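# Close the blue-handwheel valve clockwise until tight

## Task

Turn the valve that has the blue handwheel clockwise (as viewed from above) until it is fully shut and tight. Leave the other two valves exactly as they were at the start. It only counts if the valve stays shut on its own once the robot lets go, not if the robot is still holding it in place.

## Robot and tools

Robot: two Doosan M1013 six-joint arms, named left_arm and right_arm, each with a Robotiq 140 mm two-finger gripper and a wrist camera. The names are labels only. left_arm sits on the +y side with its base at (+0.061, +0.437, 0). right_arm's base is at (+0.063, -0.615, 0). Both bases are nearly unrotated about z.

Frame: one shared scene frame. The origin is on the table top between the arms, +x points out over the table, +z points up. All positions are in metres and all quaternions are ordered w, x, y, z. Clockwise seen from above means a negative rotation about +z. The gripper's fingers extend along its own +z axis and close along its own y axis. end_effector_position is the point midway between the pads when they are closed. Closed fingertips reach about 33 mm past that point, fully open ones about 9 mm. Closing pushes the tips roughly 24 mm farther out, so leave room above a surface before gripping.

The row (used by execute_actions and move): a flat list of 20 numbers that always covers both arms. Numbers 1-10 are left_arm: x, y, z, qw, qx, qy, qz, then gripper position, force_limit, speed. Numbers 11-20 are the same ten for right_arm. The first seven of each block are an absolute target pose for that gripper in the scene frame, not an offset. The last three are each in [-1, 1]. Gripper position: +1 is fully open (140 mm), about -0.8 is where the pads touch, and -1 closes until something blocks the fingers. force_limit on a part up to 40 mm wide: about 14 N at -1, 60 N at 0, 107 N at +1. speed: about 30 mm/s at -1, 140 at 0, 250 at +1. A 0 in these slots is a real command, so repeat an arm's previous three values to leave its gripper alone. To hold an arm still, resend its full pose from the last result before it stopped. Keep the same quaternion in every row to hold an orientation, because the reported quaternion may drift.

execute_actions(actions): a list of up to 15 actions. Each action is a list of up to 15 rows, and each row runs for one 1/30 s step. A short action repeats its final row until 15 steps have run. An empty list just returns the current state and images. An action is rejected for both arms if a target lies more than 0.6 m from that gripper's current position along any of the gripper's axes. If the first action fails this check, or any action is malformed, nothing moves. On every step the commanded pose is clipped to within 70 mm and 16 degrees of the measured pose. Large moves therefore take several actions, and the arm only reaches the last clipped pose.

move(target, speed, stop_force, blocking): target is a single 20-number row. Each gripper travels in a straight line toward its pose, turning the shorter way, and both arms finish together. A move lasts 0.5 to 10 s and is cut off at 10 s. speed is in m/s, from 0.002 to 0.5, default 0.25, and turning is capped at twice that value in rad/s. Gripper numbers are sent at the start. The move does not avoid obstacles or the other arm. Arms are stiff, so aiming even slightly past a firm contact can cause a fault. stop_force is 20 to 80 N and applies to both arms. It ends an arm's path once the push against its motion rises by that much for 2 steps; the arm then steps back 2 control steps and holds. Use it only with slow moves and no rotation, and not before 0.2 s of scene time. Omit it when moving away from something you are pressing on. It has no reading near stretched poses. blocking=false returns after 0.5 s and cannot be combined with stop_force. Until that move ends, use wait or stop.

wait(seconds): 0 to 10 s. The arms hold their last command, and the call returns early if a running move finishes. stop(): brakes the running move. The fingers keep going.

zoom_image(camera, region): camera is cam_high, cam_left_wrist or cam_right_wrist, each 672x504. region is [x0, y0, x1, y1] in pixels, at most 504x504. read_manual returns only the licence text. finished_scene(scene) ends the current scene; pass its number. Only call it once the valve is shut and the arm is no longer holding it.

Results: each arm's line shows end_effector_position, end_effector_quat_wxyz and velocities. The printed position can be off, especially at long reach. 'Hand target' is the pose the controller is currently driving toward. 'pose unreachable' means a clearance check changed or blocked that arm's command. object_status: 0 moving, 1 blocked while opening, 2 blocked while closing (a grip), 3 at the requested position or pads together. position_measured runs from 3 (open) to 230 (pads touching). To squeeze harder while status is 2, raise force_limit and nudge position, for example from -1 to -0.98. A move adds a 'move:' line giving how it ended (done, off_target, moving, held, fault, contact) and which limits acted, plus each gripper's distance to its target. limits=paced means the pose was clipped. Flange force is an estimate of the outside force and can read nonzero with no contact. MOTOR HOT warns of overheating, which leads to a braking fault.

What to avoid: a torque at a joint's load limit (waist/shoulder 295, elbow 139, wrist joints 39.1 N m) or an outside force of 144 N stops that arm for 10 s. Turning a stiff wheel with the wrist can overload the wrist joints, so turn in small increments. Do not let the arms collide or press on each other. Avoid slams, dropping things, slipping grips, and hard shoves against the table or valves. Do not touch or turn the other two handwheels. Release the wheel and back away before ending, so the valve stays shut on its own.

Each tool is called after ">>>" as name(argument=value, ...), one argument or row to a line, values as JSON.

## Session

>>> execute_actions(
  actions=[],
)

Scene clock: 0.00 s.
left_arm: end_effector_position=(+0.2055, +0.4942, +0.3061) position_measured=3 object_status=3 end_effector_quat_wxyz=(+0.501, +0.794, -0.328, -0.106) end_effector_velocity=(+0.000, +0.000, -0.000) end_effector_angular_velocity=(-0.000, +0.000, +0.001) | right_arm: end_effector_position=(+0.5752, +0.2255, +0.2039) position_measured=3 object_status=3 end_effector_quat_wxyz=(-0.099, +0.948, -0.193, -0.233) end_effector_velocity=(-0.000, -0.000, +0.000) end_effector_angular_velocity=(+0.000, +0.002, +0.000)
Joint positions: left_arm=[ 0.711 -0.061  2.213 -0.279  2.031  3.06 ] | right_arm=[0.658 0.784 0.962 0.507 1.487 2.73 ]
Joint velocities: left_arm=[ 0.001  0.001  0.    -0.001 -0.    -0.   ] | right_arm=[-0.    -0.     0.     0.001  0.001  0.   ]
Flange force (N, the push that the arm receives, along the gripper's own x y z axes): no reading
Hand target (left_arm): +0.206, +0.494, +0.306; +0.501, +0.794, -0.328, -0.106
Hand target (right_arm): +0.575, +0.225, +0.204; -0.099, +0.948, -0.193, -0.233

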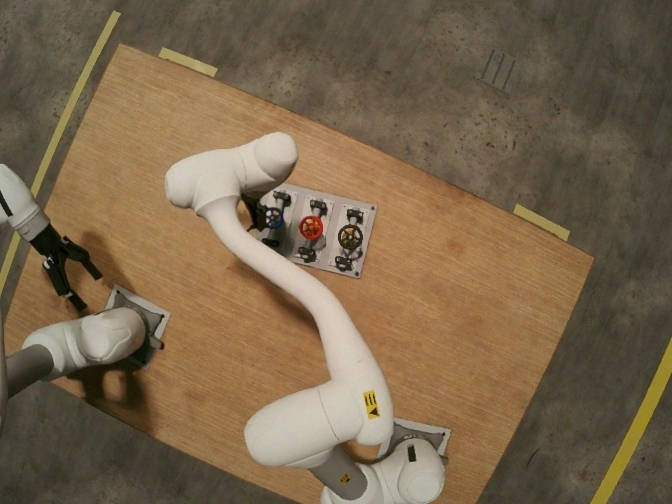

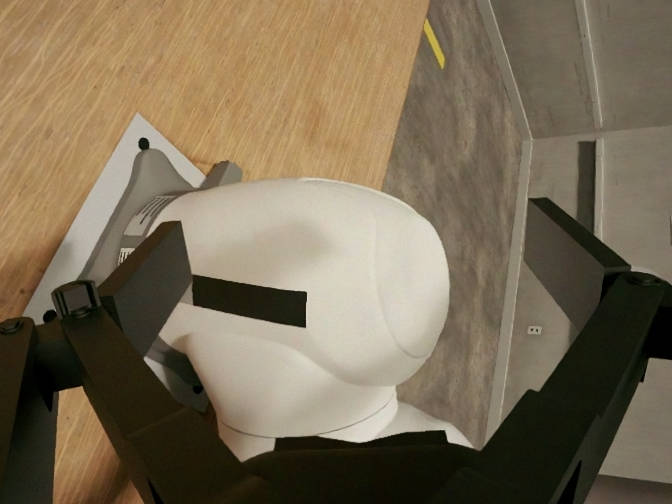

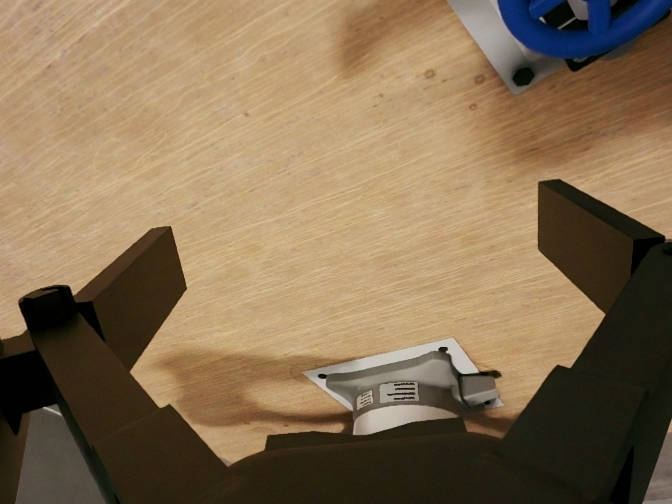

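>>> move(
  target=[0.3,0.52,0.33,0,1,0,0,1,0,0,0.58,-0.25,0.36,-0.099,0.948,-0.193,-0.233,1,0,0],
  speed=0.4,
)

>>> move(
  target=[0.597,0.13,0.22,0,0.707,0.707,0,1,0,0,0.5,-0.6,0.36,-0.099,0.948,-0.193,-0.233,1,0,0],
  speed=0.5,
)

Scene clock: 3.10 s.
left_arm: end_effector_position=(+0.2995, +0.5199, +0.3293) position_measured=3 object_status=3 end_effector_quat_wxyz=(-0.001, +1.000, -0.001, -0.001) end_effector_velocity=(-0.000, +0.000, -0.000) end_effector_angular_velocity=(-0.000, +0.001, +0.001) | right_arm: end_effector_position=(+0.5804, -0.2498, +0.3596) position_measured=3 object_status=3 end_effector_quat_wxyz=(-0.099, +0.948, -0.193, -0.233) end_effector_velocity=(+0.001, +0.000, +0.000) end_effector_angular_velocity=(+0.001, -0.002, -0.001)
Joint positions: left_arm=[ 0.22  -0.518  2.141  0.002  1.52   1.768] | right_arm=[0.183 0.255 1.502 0.413 1.69  2.307]
Joint velocities: left_arm=[ 0.     0.001  0.     0.     0.001 -0.001] | right_arm=[-0.    -0.    -0.     0.    -0.002 -0.   ]
Flange force (N, the push that the arm receives, along the gripper's own x y z axes): left_arm=[6.5 11.8 6.1] | right_arm=[-7.1 8.0 5.7]
Hand target (left_arm): +0.300, +0.520, +0.329; -0.001, +1.000, -0.001, -0.001
Hand target (right_arm): +0.580, -0.250, +0.360; -0.099, +0.948, -0.193, -0.233
Off the commanded pose (left_arm): 0.001 m, 0 deg.
Off the commanded pose (right_arm): 0.001 m, 0 deg.
move: done

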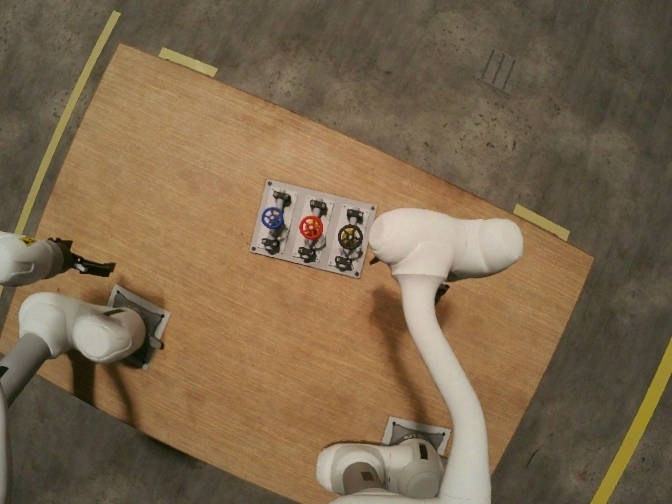

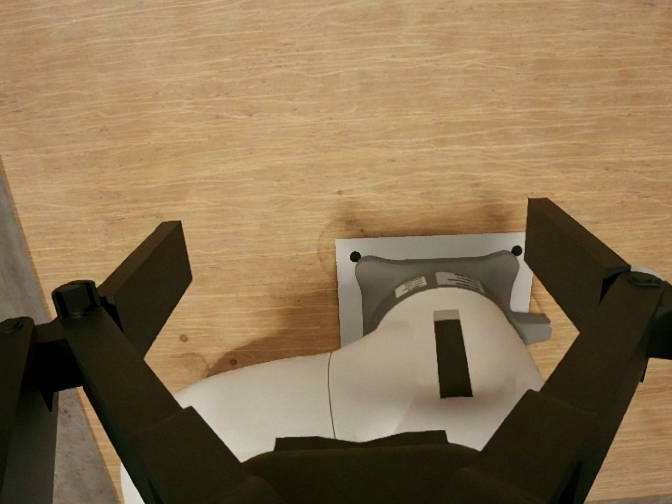

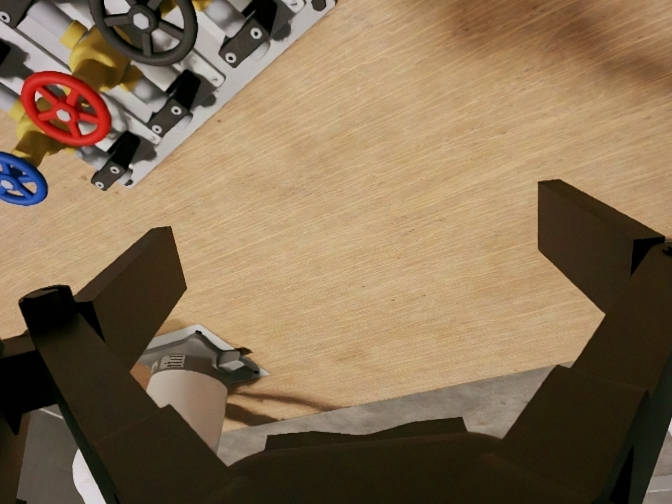

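Scene clock: 5.17 s.
left_arm: end_effector_position=(+0.5967, +0.1308, +0.2200) position_measured=3 object_status=3 end_effector_quat_wxyz=(-0.001, +0.707, +0.707, +0.000) end_effector_velocity=(+0.001, +0.001, -0.001) end_effector_angular_velocity=(+0.002, +0.001, +0.002) | right_arm: end_effector_position=(+0.5006, -0.5998, +0.3597) position_measured=3 object_status=3 end_effector_quat_wxyz=(-0.099, +0.948, -0.193, -0.233) end_effector_velocity=(+0.000, +0.000, +0.000) end_effector_angular_velocity=(+0.000, -0.000, +0.000)
Joint positions: left_arm=[-0.551  0.161  1.798  0.001  1.184 -0.576] | right_arm=[-0.359  0.048  1.742  0.203  1.821  1.782]
Joint velocities: left_arm=[ 0.001  0.002 -0.     0.001  0.    -0.001] | right_arm=[ 0. -0. -0.  0.  0. -0.]
Flange force (N, the push that the arm receives, along the gripper's own x y z axes): left_arm=[-2.6 -1.0 7.9] | right_arm=[-9.2 4.8 6.2]
Hand target (left_arm): +0.597, +0.131, +0.220; -0.001, +0.707, +0.707, +0.000
Hand target (right_arm): +0.501, -0.600, +0.360; -0.099, +0.948, -0.193, -0.233
Off the commanded pose (left_arm): 0.001 m, 0 deg.
Off the commanded pose (right_arm): 0.001 m, 0 deg.
move: done

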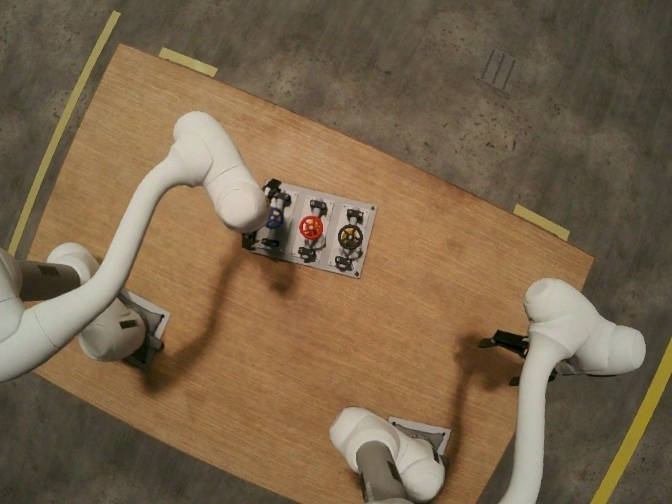

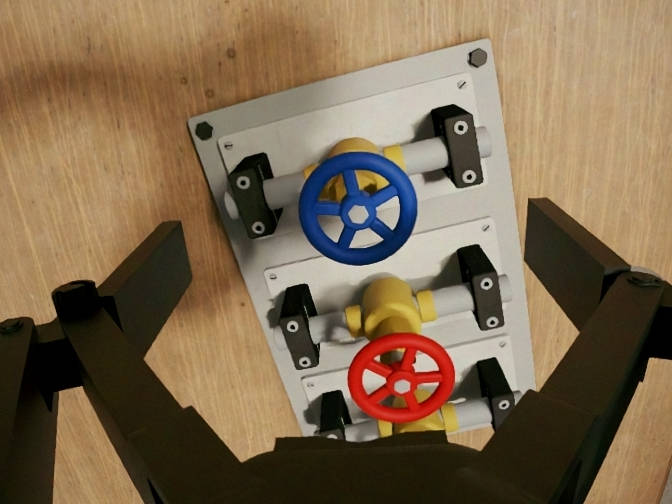

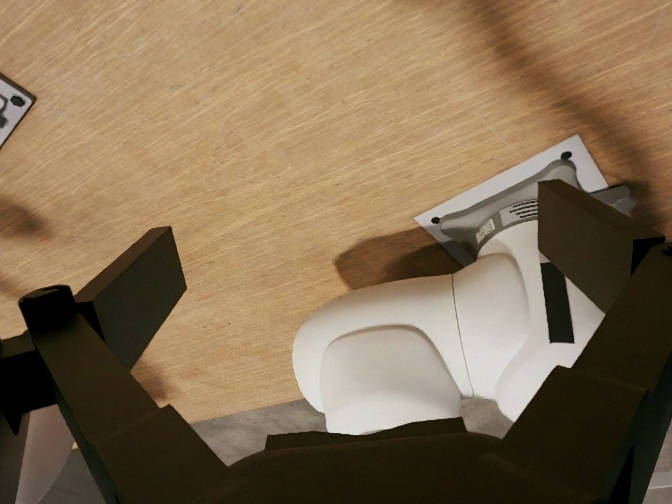

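>>> move(
  target=[0.5975,0.119,0.17,0,-0.423,0.906,0,0.5,0,0,0.5,-0.6,0.36,-0.099,0.948,-0.193,-0.233,1,0,0],
  speed=0.5,
)

>>> move(
  target=[0.5975,0.119,0.14,0,-0.707,0.707,0,0.5,0,0,0.5,-0.6,0.36,-0.099,0.948,-0.193,-0.233,1,0,0],
  speed=0.5,
)

Scene clock: 9.10 s.
left_arm: end_effector_position=(+0.5975, +0.1191, +0.1700) position_measured=66 object_status=3 end_effector_quat_wxyz=(+0.000, -0.423, +0.906, +0.000) end_effector_velocity=(+0.000, +0.000, +0.000) end_effector_angular_velocity=(-0.000, -0.001, +0.001) | right_arm: end_effector_position=(+0.5000, -0.6000, +0.3600) position_measured=3 object_status=3 end_effector_quat_wxyz=(-0.099, +0.948, -0.193, -0.233) end_effector_velocity=(-0.000, +0.000, +0.000) end_effector_angular_velocity=(+0.000, +0.000, +0.000)
Joint positions: left_arm=[-0.566  0.205  1.843  0.     1.093 -3.034] | right_arm=[-0.359  0.048  1.743  0.202  1.822  1.782]
Joint velocities: left_arm=[ 0.001 -0.     0.     0.    -0.001 -0.   ] | right_arm=[-0.    -0.    -0.     0.     0.001 -0.   ]
Flange force (N, the push that the arm receives, along the gripper's own x y z axes): left_arm=[4.3 -2.2 6.3] | right_arm=[-4.4 0.2 6.3]
Hand target (left_arm): +0.597, +0.119, +0.170; +0.000, -0.423, +0.906, +0.000
Hand target (right_arm): +0.500, -0.600, +0.360; -0.099, +0.948, -0.193, -0.233
Off the commanded pose (left_arm): 0.000 m, 0 deg.
Off the commanded pose (right_arm): 0.000 m, 0 deg.
move: done

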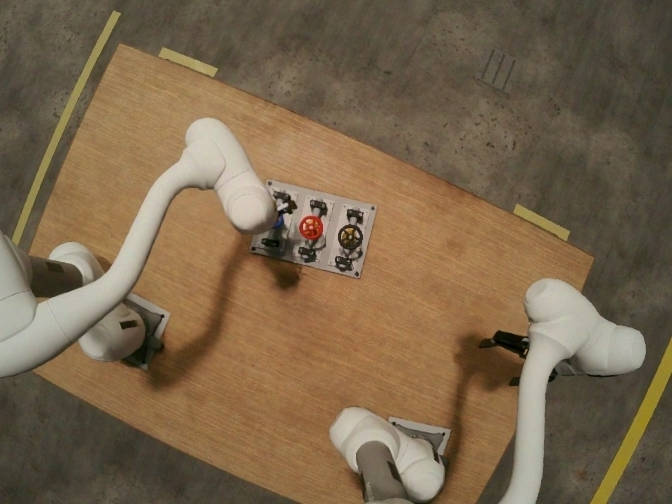

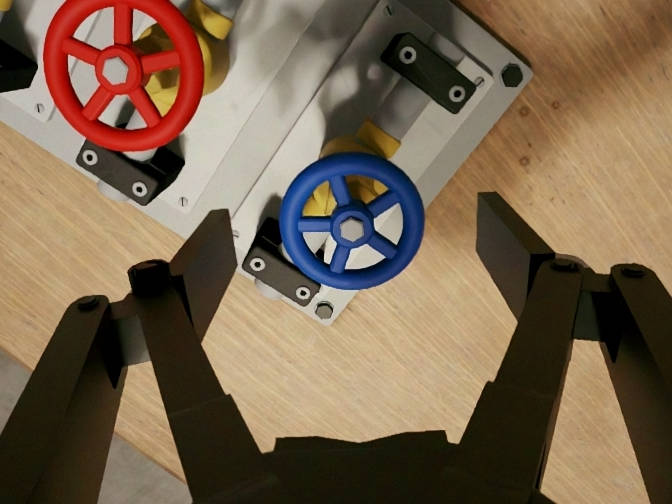

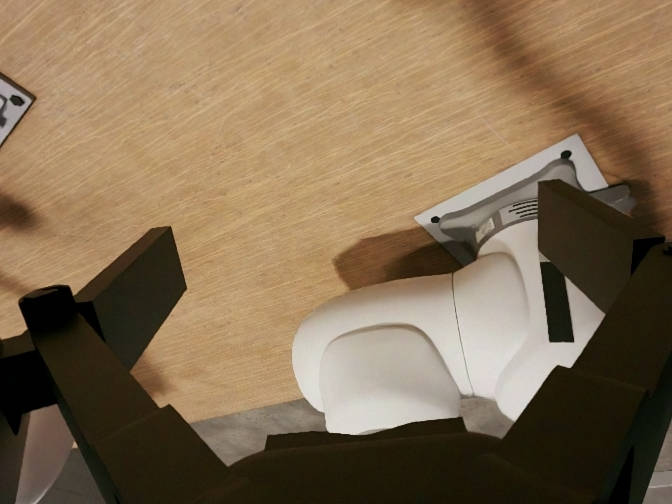

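Scene clock: 10.23 s.
left_arm: end_effector_position=(+0.5975, +0.1191, +0.1400) position_measured=66 object_status=3 end_effector_quat_wxyz=(-0.000, +0.707, -0.707, +0.000) end_effector_velocity=(-0.000, -0.001, +0.001) end_effector_angular_velocity=(-0.002, -0.002, +0.000) | right_arm: end_effector_position=(+0.5000, -0.6000, +0.3600) position_measured=3 object_status=3 end_effector_quat_wxyz=(-0.099, +0.948, -0.193, -0.233) end_effector_velocity=(-0.001, +0.001, -0.000) end_effector_angular_velocity=(+0.002, +0.002, +0.000)
Joint positions: left_arm=[-0.566  0.23   1.873  0.     1.039 -3.731] | right_arm=[-0.359  0.048  1.743  0.202  1.822  1.782]
Joint velocities: left_arm=[-0.001 -0.001  0.    -0.001 -0.001 -0.001] | right_arm=[ 0.     0.     0.001  0.001  0.001 -0.   ]
Flange force (N, the push that the arm receives, along the gripper's own x y z axes): left_arm=[1.9 2.4 6.8] | right_arm=[-9.2 2.7 7.9]
Hand target (left_arm): +0.597, +0.119, +0.140; -0.000, +0.707, -0.707, -0.000
Hand target (right_arm): +0.500, -0.600, +0.360; -0.099, +0.948, -0.193, -0.233
Off the commanded pose (left_arm): 0.000 m, 0 deg.
Off the commanded pose (right_arm): 0.000 m, 0 deg.
move: done

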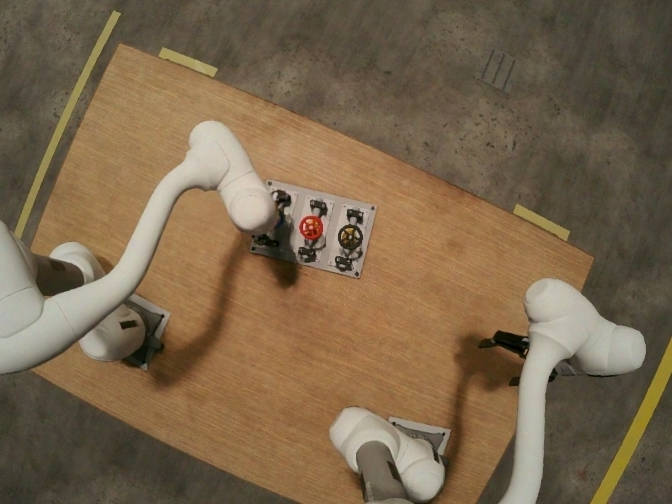

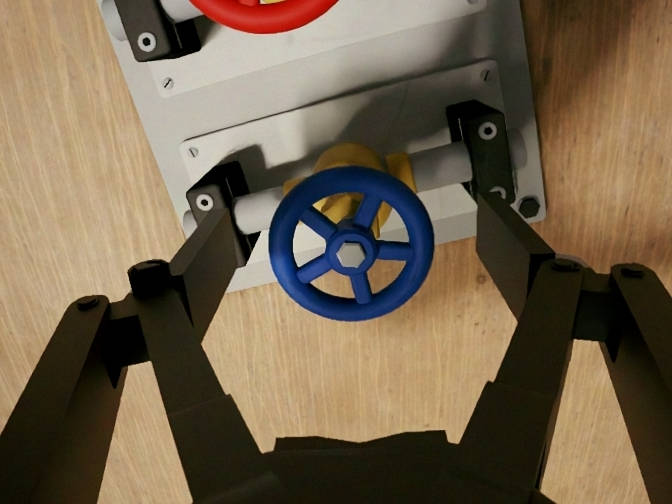

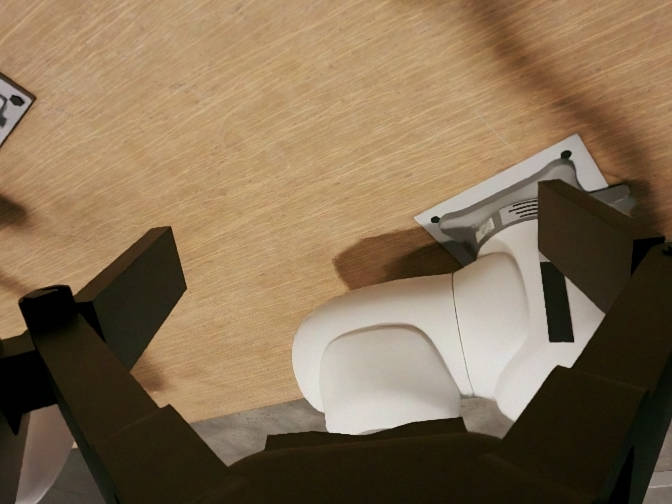

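>>> move(
  target=[0.5995,0.1198,0.14,0,-0.707,0.707,0,-1,1,-0.5,0.5,-0.6,0.36,-0.099,0.948,-0.193,-0.233,1,0,0],
)

>>> move(
  target=[0.5995,0.1198,0.14,0,-0.259,0.966,0,-1,1,-0.5,0.5,-0.6,0.36,-0.099,0.948,-0.193,-0.233,1,0,0],
  speed=0.4,
)

Scene clock: 11.93 s.
left_arm: end_effector_position=(+0.5995, +0.1198, +0.1401) position_measured=139 object_status=2 end_effector_quat_wxyz=(-0.000, +0.707, -0.707, +0.000) end_effector_velocity=(+0.001, +0.000, +0.000) end_effector_angular_velocity=(-0.001, -0.001, +0.000) | right_arm: end_effector_position=(+0.5000, -0.6000, +0.3600) position_measured=3 object_status=3 end_effector_quat_wxyz=(-0.099, +0.948, -0.193, -0.233) end_effector_velocity=(+0.000, +0.000, -0.000) end_effector_angular_velocity=(-0.001, -0.001, +0.000)
Joint positions: left_arm=[-0.563  0.232  1.871  0.     1.039 -3.728] | right_arm=[-0.359  0.048  1.743  0.202  1.822  1.782]
Joint velocities: left_arm=[ 0.001 -0.001  0.    -0.    -0.001  0.001] | right_arm=[ 0.     0.     0.    -0.    -0.001  0.   ]
Flange force (N, the push that the arm receives, along the gripper's own x y z axes): left_arm=[8.4 23.8 -28.9] | right_arm=[-10.2 0.1 7.4]
Hand target (left_arm): +0.599, +0.120, +0.140; +0.000, +0.707, -0.707, +0.000
Hand target (right_arm): +0.500, -0.600, +0.360; -0.099, +0.948, -0.193, -0.233
Off the commanded pose (left_arm): 0.000 m, 0 deg.
Off the commanded pose (right_arm): 0.000 m, 0 deg.
move: done

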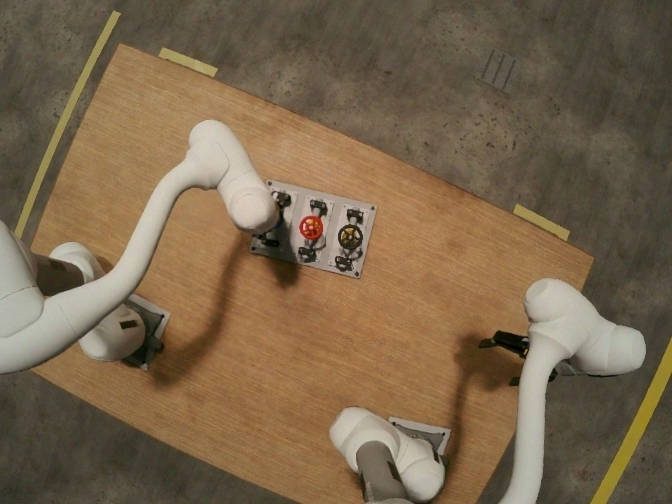

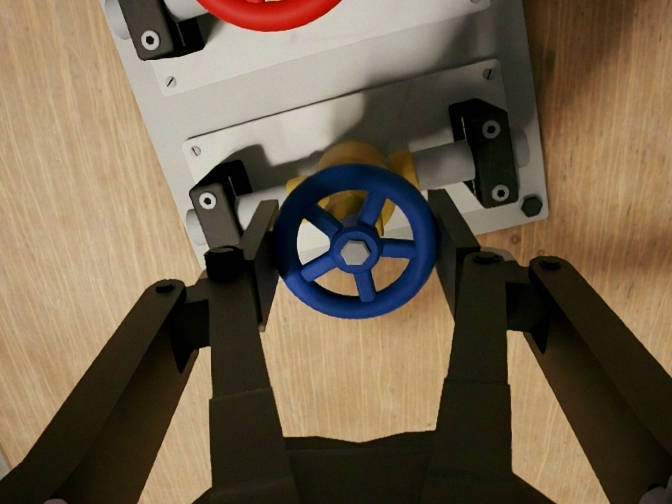

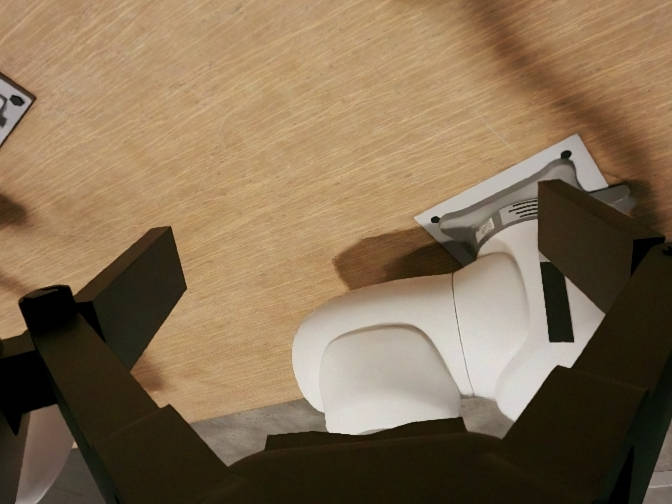

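Scene clock: 13.67 s.
left_arm: end_effector_position=(+0.5994, +0.1197, +0.1400) position_measured=139 object_status=2 end_effector_quat_wxyz=(+0.000, -0.259, +0.966, -0.000) end_effector_velocity=(+0.000, -0.000, +0.000) end_effector_angular_velocity=(-0.001, +0.000, +0.001) | right_arm: end_effector_position=(+0.5000, -0.6000, +0.3600) position_measured=3 object_status=3 end_effector_quat_wxyz=(-0.099, +0.948, -0.193, -0.233) end_effector_velocity=(-0.000, +0.000, -0.000) end_effector_angular_velocity=(+0.001, +0.001, -0.001)
Joint positions: left_arm=[-0.563  0.232  1.871 -0.     1.039 -2.681] | right_arm=[-0.359  0.048  1.743  0.202  1.822  1.782]
Joint velocities: left_arm=[ 0.    -0.     0.    -0.001 -0.     0.   ] | right_arm=[-0.001 -0.     0.001  0.001  0.    -0.   ]
Flange force (N, the push that the arm receives, along the gripper's own x y z axes): left_arm=[18.0 -2.8 -32.8] | right_arm=[-7.4 1.9 6.1]
Hand target (left_arm): +0.599, +0.120, +0.140; +0.000, -0.259, +0.966, -0.000
Hand target (right_arm): +0.500, -0.600, +0.360; -0.099, +0.948, -0.193, -0.233
Off the commanded pose (left_arm): 0.000 m, 0 deg.
Off the commanded pose (right_arm): 0.000 m, 0 deg.
move: done

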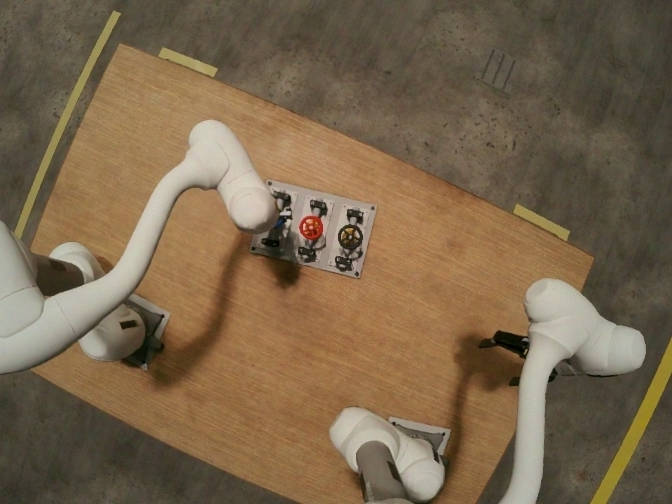

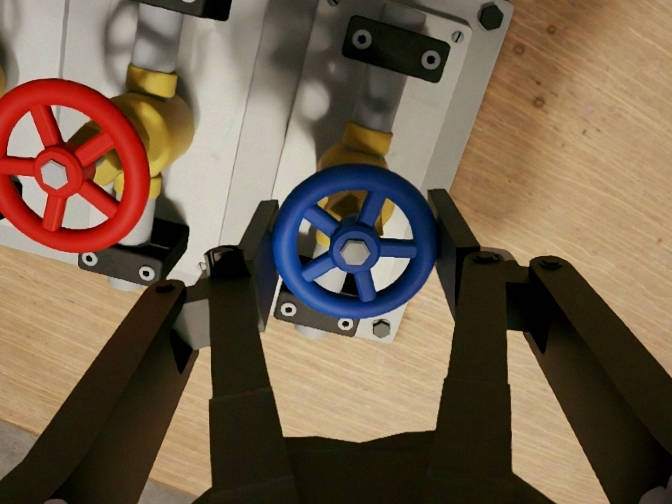

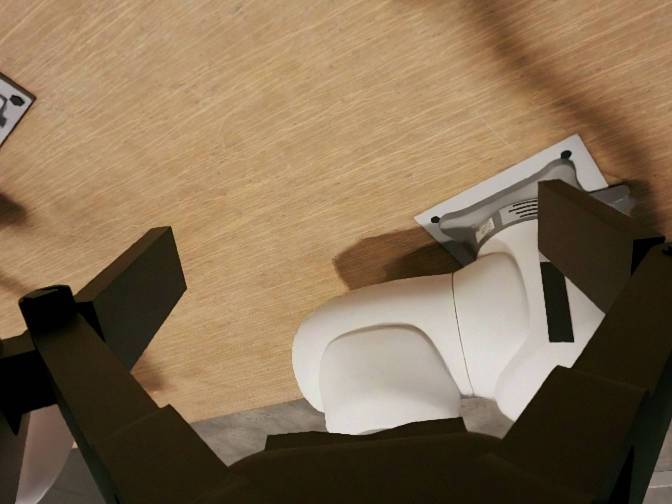

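>>> move(
  target=[0.599,0.1196,0.14,0,0.643,0.766,0,-1,1,-0.5,0.5,-0.6,0.36,-0.099,0.948,-0.193,-0.233,1,0,0],
  speed=0.5,
)

Scene clock: 16.57 s.
left_arm: end_effector_position=(+0.5989, +0.1196, +0.1401) position_measured=139 object_status=2 end_effector_quat_wxyz=(+0.000, +0.643, +0.766, +0.000) end_effector_velocity=(+0.000, -0.000, -0.000) end_effector_angular_velocity=(+0.001, +0.002, -0.001) | right_arm: end_effector_position=(+0.5000, -0.6000, +0.3600) position_measured=3 object_status=3 end_effector_quat_wxyz=(-0.099, +0.948, -0.193, -0.233) end_effector_velocity=(+0.001, +0.000, -0.000) end_effector_angular_velocity=(+0.001, -0.001, -0.001)
Joint positions: left_arm=[-0.564  0.231  1.871 -0.     1.039 -0.762] | right_arm=[-0.359  0.048  1.743  0.202  1.822  1.782]
Joint velocities: left_arm=[-0.     0.002 -0.001 -0.     0.001  0.001] | right_arm=[-0.     0.    -0.     0.001 -0.001  0.   ]
Flange force (N, the push that the arm receives, along the gripper's own x y z axes): left_arm=[-19.6 -5.5 -27.1] | right_arm=[-10.0 2.0 8.3]
Hand target (left_arm): +0.599, +0.120, +0.140; +0.000, +0.643, +0.766, +0.000
Hand target (right_arm): +0.500, -0.600, +0.360; -0.099, +0.948, -0.193, -0.233
Off the commanded pose (left_arm): 0.000 m, 0 deg.
Off the commanded pose (right_arm): 0.000 m, 0 deg.
move: done

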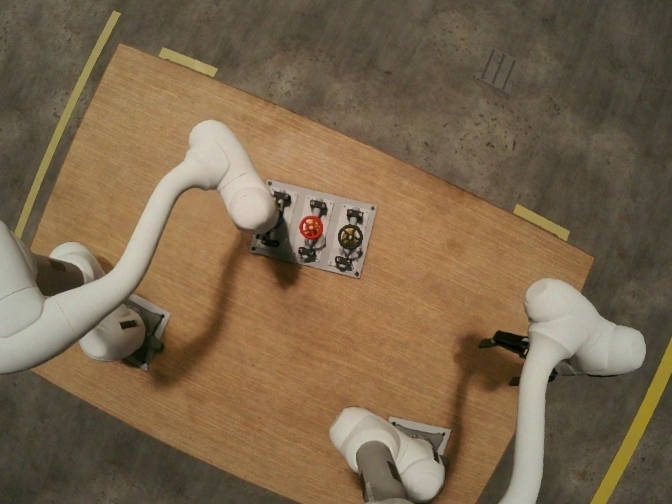

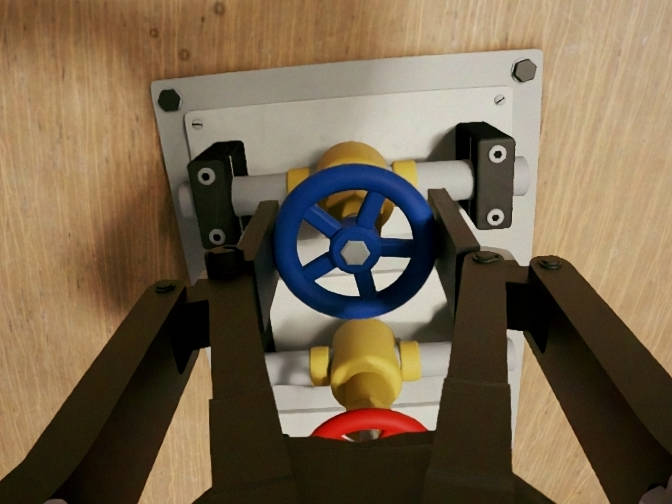

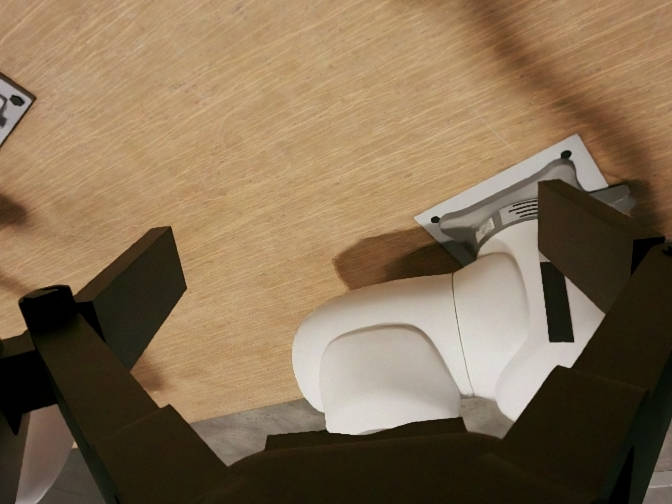

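>>> move(
  target=[0.599,0.1193,0.14,0,0.996,-0.087,0,-1,1,-0.5,0.5,-0.6,0.36,-0.099,0.948,-0.193,-0.233,1,0,0],
  speed=0.5,
)

Scene clock: 19.70 s.
left_arm: end_effector_position=(+0.5990, +0.1193, +0.1399) position_measured=139 object_status=2 end_effector_quat_wxyz=(-0.000, +0.996, -0.087, -0.000) end_effector_velocity=(+0.001, +0.000, -0.000) end_effector_angular_velocity=(+0.000, -0.000, -0.000) | right_arm: end_effector_position=(+0.5000, -0.6000, +0.3600) position_measured=3 object_status=3 end_effector_quat_wxyz=(-0.099, +0.948, -0.193, -0.233) end_effector_velocity=(-0.000, +0.000, +0.000) end_effector_angular_velocity=(+0.001, -0.000, -0.000)
Joint positions: left_arm=[-0.564  0.232  1.871  0.     1.039  1.157] | right_arm=[-0.359  0.048  1.743  0.202  1.822  1.782]
Joint velocities: left_arm=[ 0.001  0.    -0.     0.001 -0.     0.001] | right_arm=[ 0.    -0.    -0.     0.001  0.     0.   ]
Flange force (N, the push that the arm receives, along the gripper's own x y z axes): left_arm=[1.3 0.9 6.1] | right_arm=[-7.9 1.3 5.8]
Hand target (left_arm): +0.599, +0.119, +0.140; -0.000, +0.996, -0.087, +0.000
Hand target (right_arm): +0.500, -0.600, +0.360; -0.099, +0.948, -0.193, -0.233
Off the commanded pose (left_arm): 0.000 m, 0 deg.
Off the commanded pose (right_arm): 0.000 m, 0 deg.
move: done

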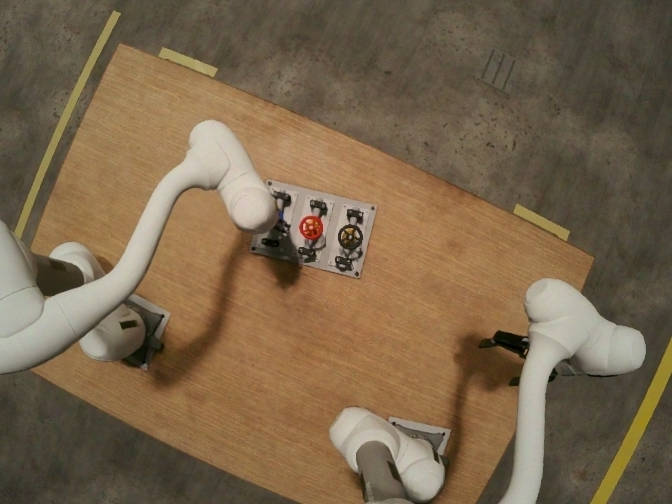

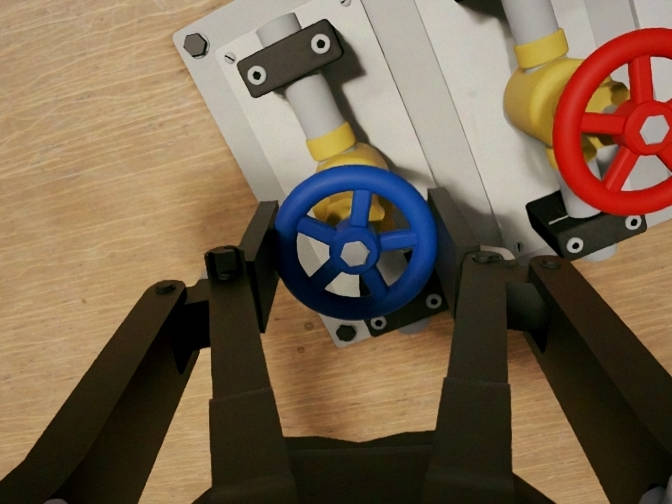

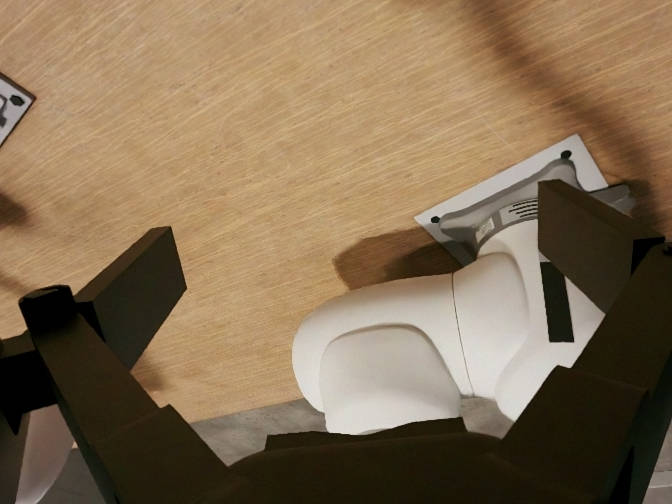

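The wheel has begun to slip; a slow 30° turn will confirm whether it is seated.

>>> move(
  target=[0.599,0.1193,0.14,0,0.94,-0.342,0,-0.98,1,-0.5,0.5,-0.6,0.36,-0.099,0.948,-0.193,-0.233,1,0,0],
  speed=0.2,
)

Scene clock: 22.10 s.
left_arm: end_effector_position=(+0.5989, +0.1192, +0.1400) position_measured=139 object_status=2 end_effector_quat_wxyz=(-0.000, +0.940, -0.342, -0.000) end_effector_velocity=(-0.001, -0.001, +0.000) end_effector_angular_velocity=(-0.002, +0.002, +0.002) | right_arm: end_effector_position=(+0.5000, -0.6000, +0.3600) position_measured=3 object_status=3 end_effector_quat_wxyz=(-0.099, +0.948, -0.193, -0.233) end_effector_velocity=(-0.000, -0.001, -0.000) end_effector_angular_velocity=(-0.002, +0.000, +0.000)
Joint positions: left_arm=[-0.564  0.232  1.871  0.     1.039  1.681] | right_arm=[-0.359  0.048  1.743  0.202  1.822  1.782]
Joint velocities: left_arm=[ 0.    -0.     0.    -0.003  0.    -0.   ] | right_arm=[-0.     0.    -0.    -0.002 -0.     0.   ]
Flange force (N, the push that the arm receives, along the gripper's own x y z axes): left_arm=[1.7 -12.8 6.3] | right_arm=[-8.4 -1.0 7.8]
Hand target (left_arm): +0.599, +0.119, +0.140; -0.000, +0.940, -0.342, +0.000
Hand target (right_arm): +0.500, -0.600, +0.360; -0.099, +0.948, -0.193, -0.233
Off the commanded pose (left_arm): 0.000 m, 0 deg.
Off the commanded pose (right_arm): 0.000 m, 0 deg.
move: done

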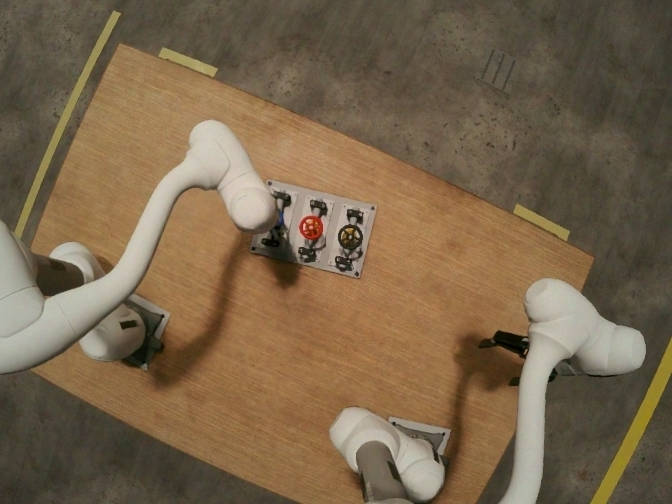

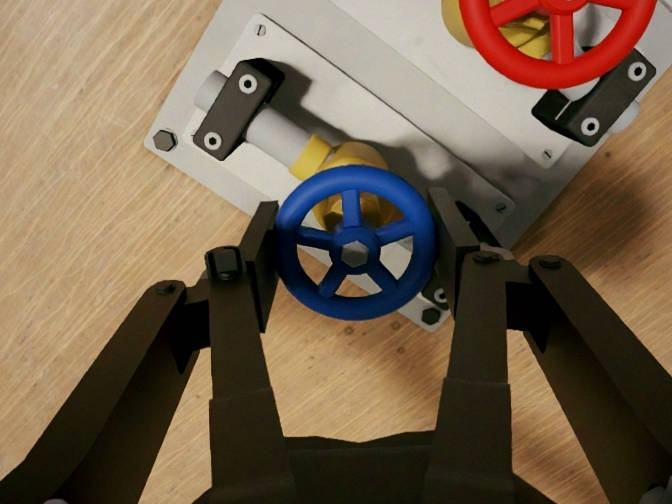

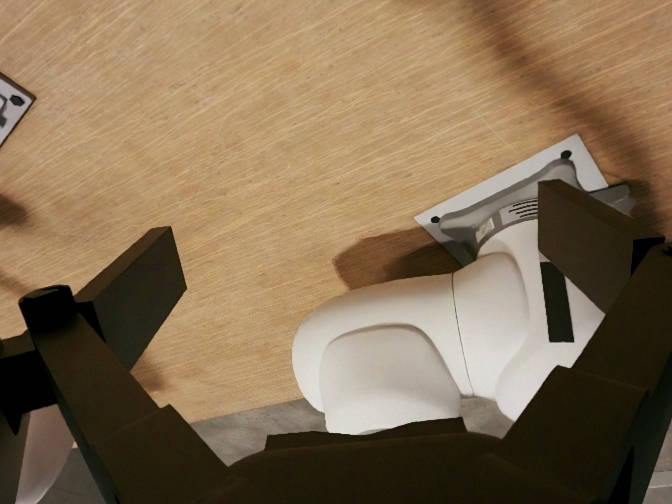

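It still turned about 18°, so I'll continue slowly.

>>> move(
  target=[0.599,0.1193,0.14,0,0.766,-0.643,0,-1,1,-0.5,0.5,-0.6,0.36,-0.099,0.948,-0.193,-0.233,1,0,0],
  speed=0.15,
)

Scene clock: 25.33 s.
left_arm: end_effector_position=(+0.5989, +0.1192, +0.1400) position_measured=139 object_status=2 end_effector_quat_wxyz=(-0.000, +0.766, -0.643, -0.000) end_effector_velocity=(+0.000, +0.000, +0.000) end_effector_angular_velocity=(-0.001, +0.001, +0.001) | right_arm: end_effector_position=(+0.5000, -0.6000, +0.3600) position_measured=3 object_status=3 end_effector_quat_wxyz=(-0.099, +0.948, -0.193, -0.233) end_effector_velocity=(+0.000, +0.000, +0.000) end_effector_angular_velocity=(+0.001, -0.000, -0.001)
Joint positions: left_arm=[-0.564  0.232  1.871  0.     1.039  2.38 ] | right_arm=[-0.359  0.048  1.743  0.202  1.822  1.782]
Joint velocities: left_arm=[ 0.001 -0.001  0.    -0.002  0.001  0.001] | right_arm=[-0.    -0.    -0.     0.001 -0.    -0.   ]
Flange force (N, the push that the arm receives, along the gripper's own x y z axes): left_arm=[-1.0 -8.8 4.7] | right_arm=[-7.7 2.1 6.3]
Hand target (left_arm): +0.599, +0.119, +0.140; -0.000, +0.766, -0.643, +0.000
Hand target (right_arm): +0.500, -0.600, +0.360; -0.099, +0.948, -0.193, -0.233
Off the commanded pose (left_arm): 0.000 m, 0 deg.
Off the commanded pose (right_arm): 0.000 m, 0 deg.
move: done

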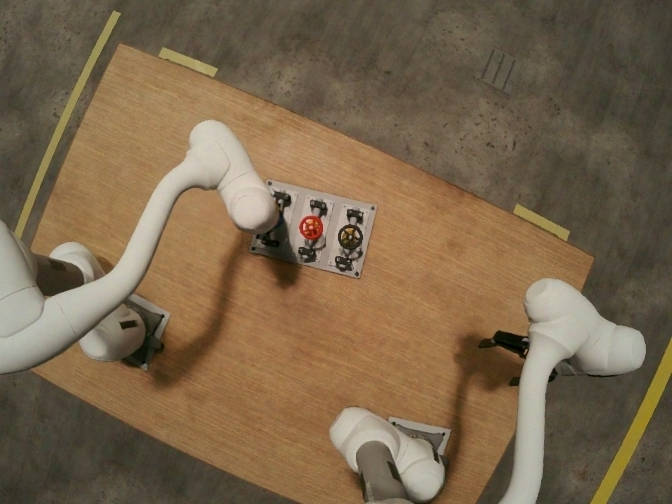

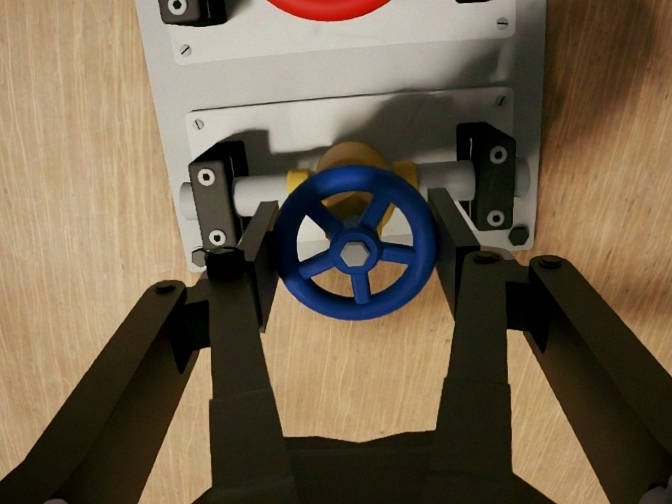

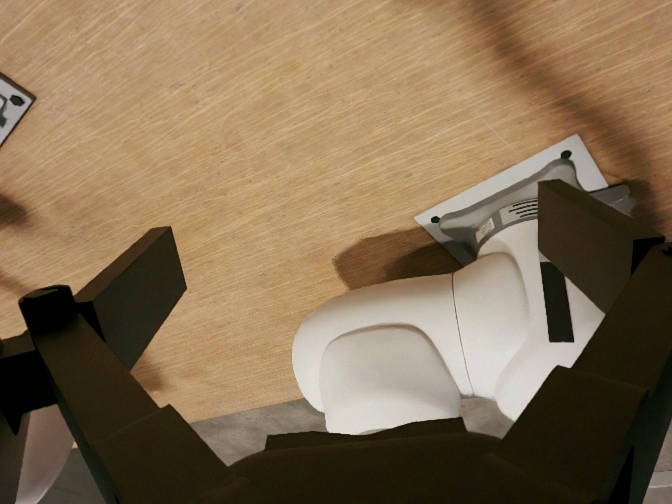

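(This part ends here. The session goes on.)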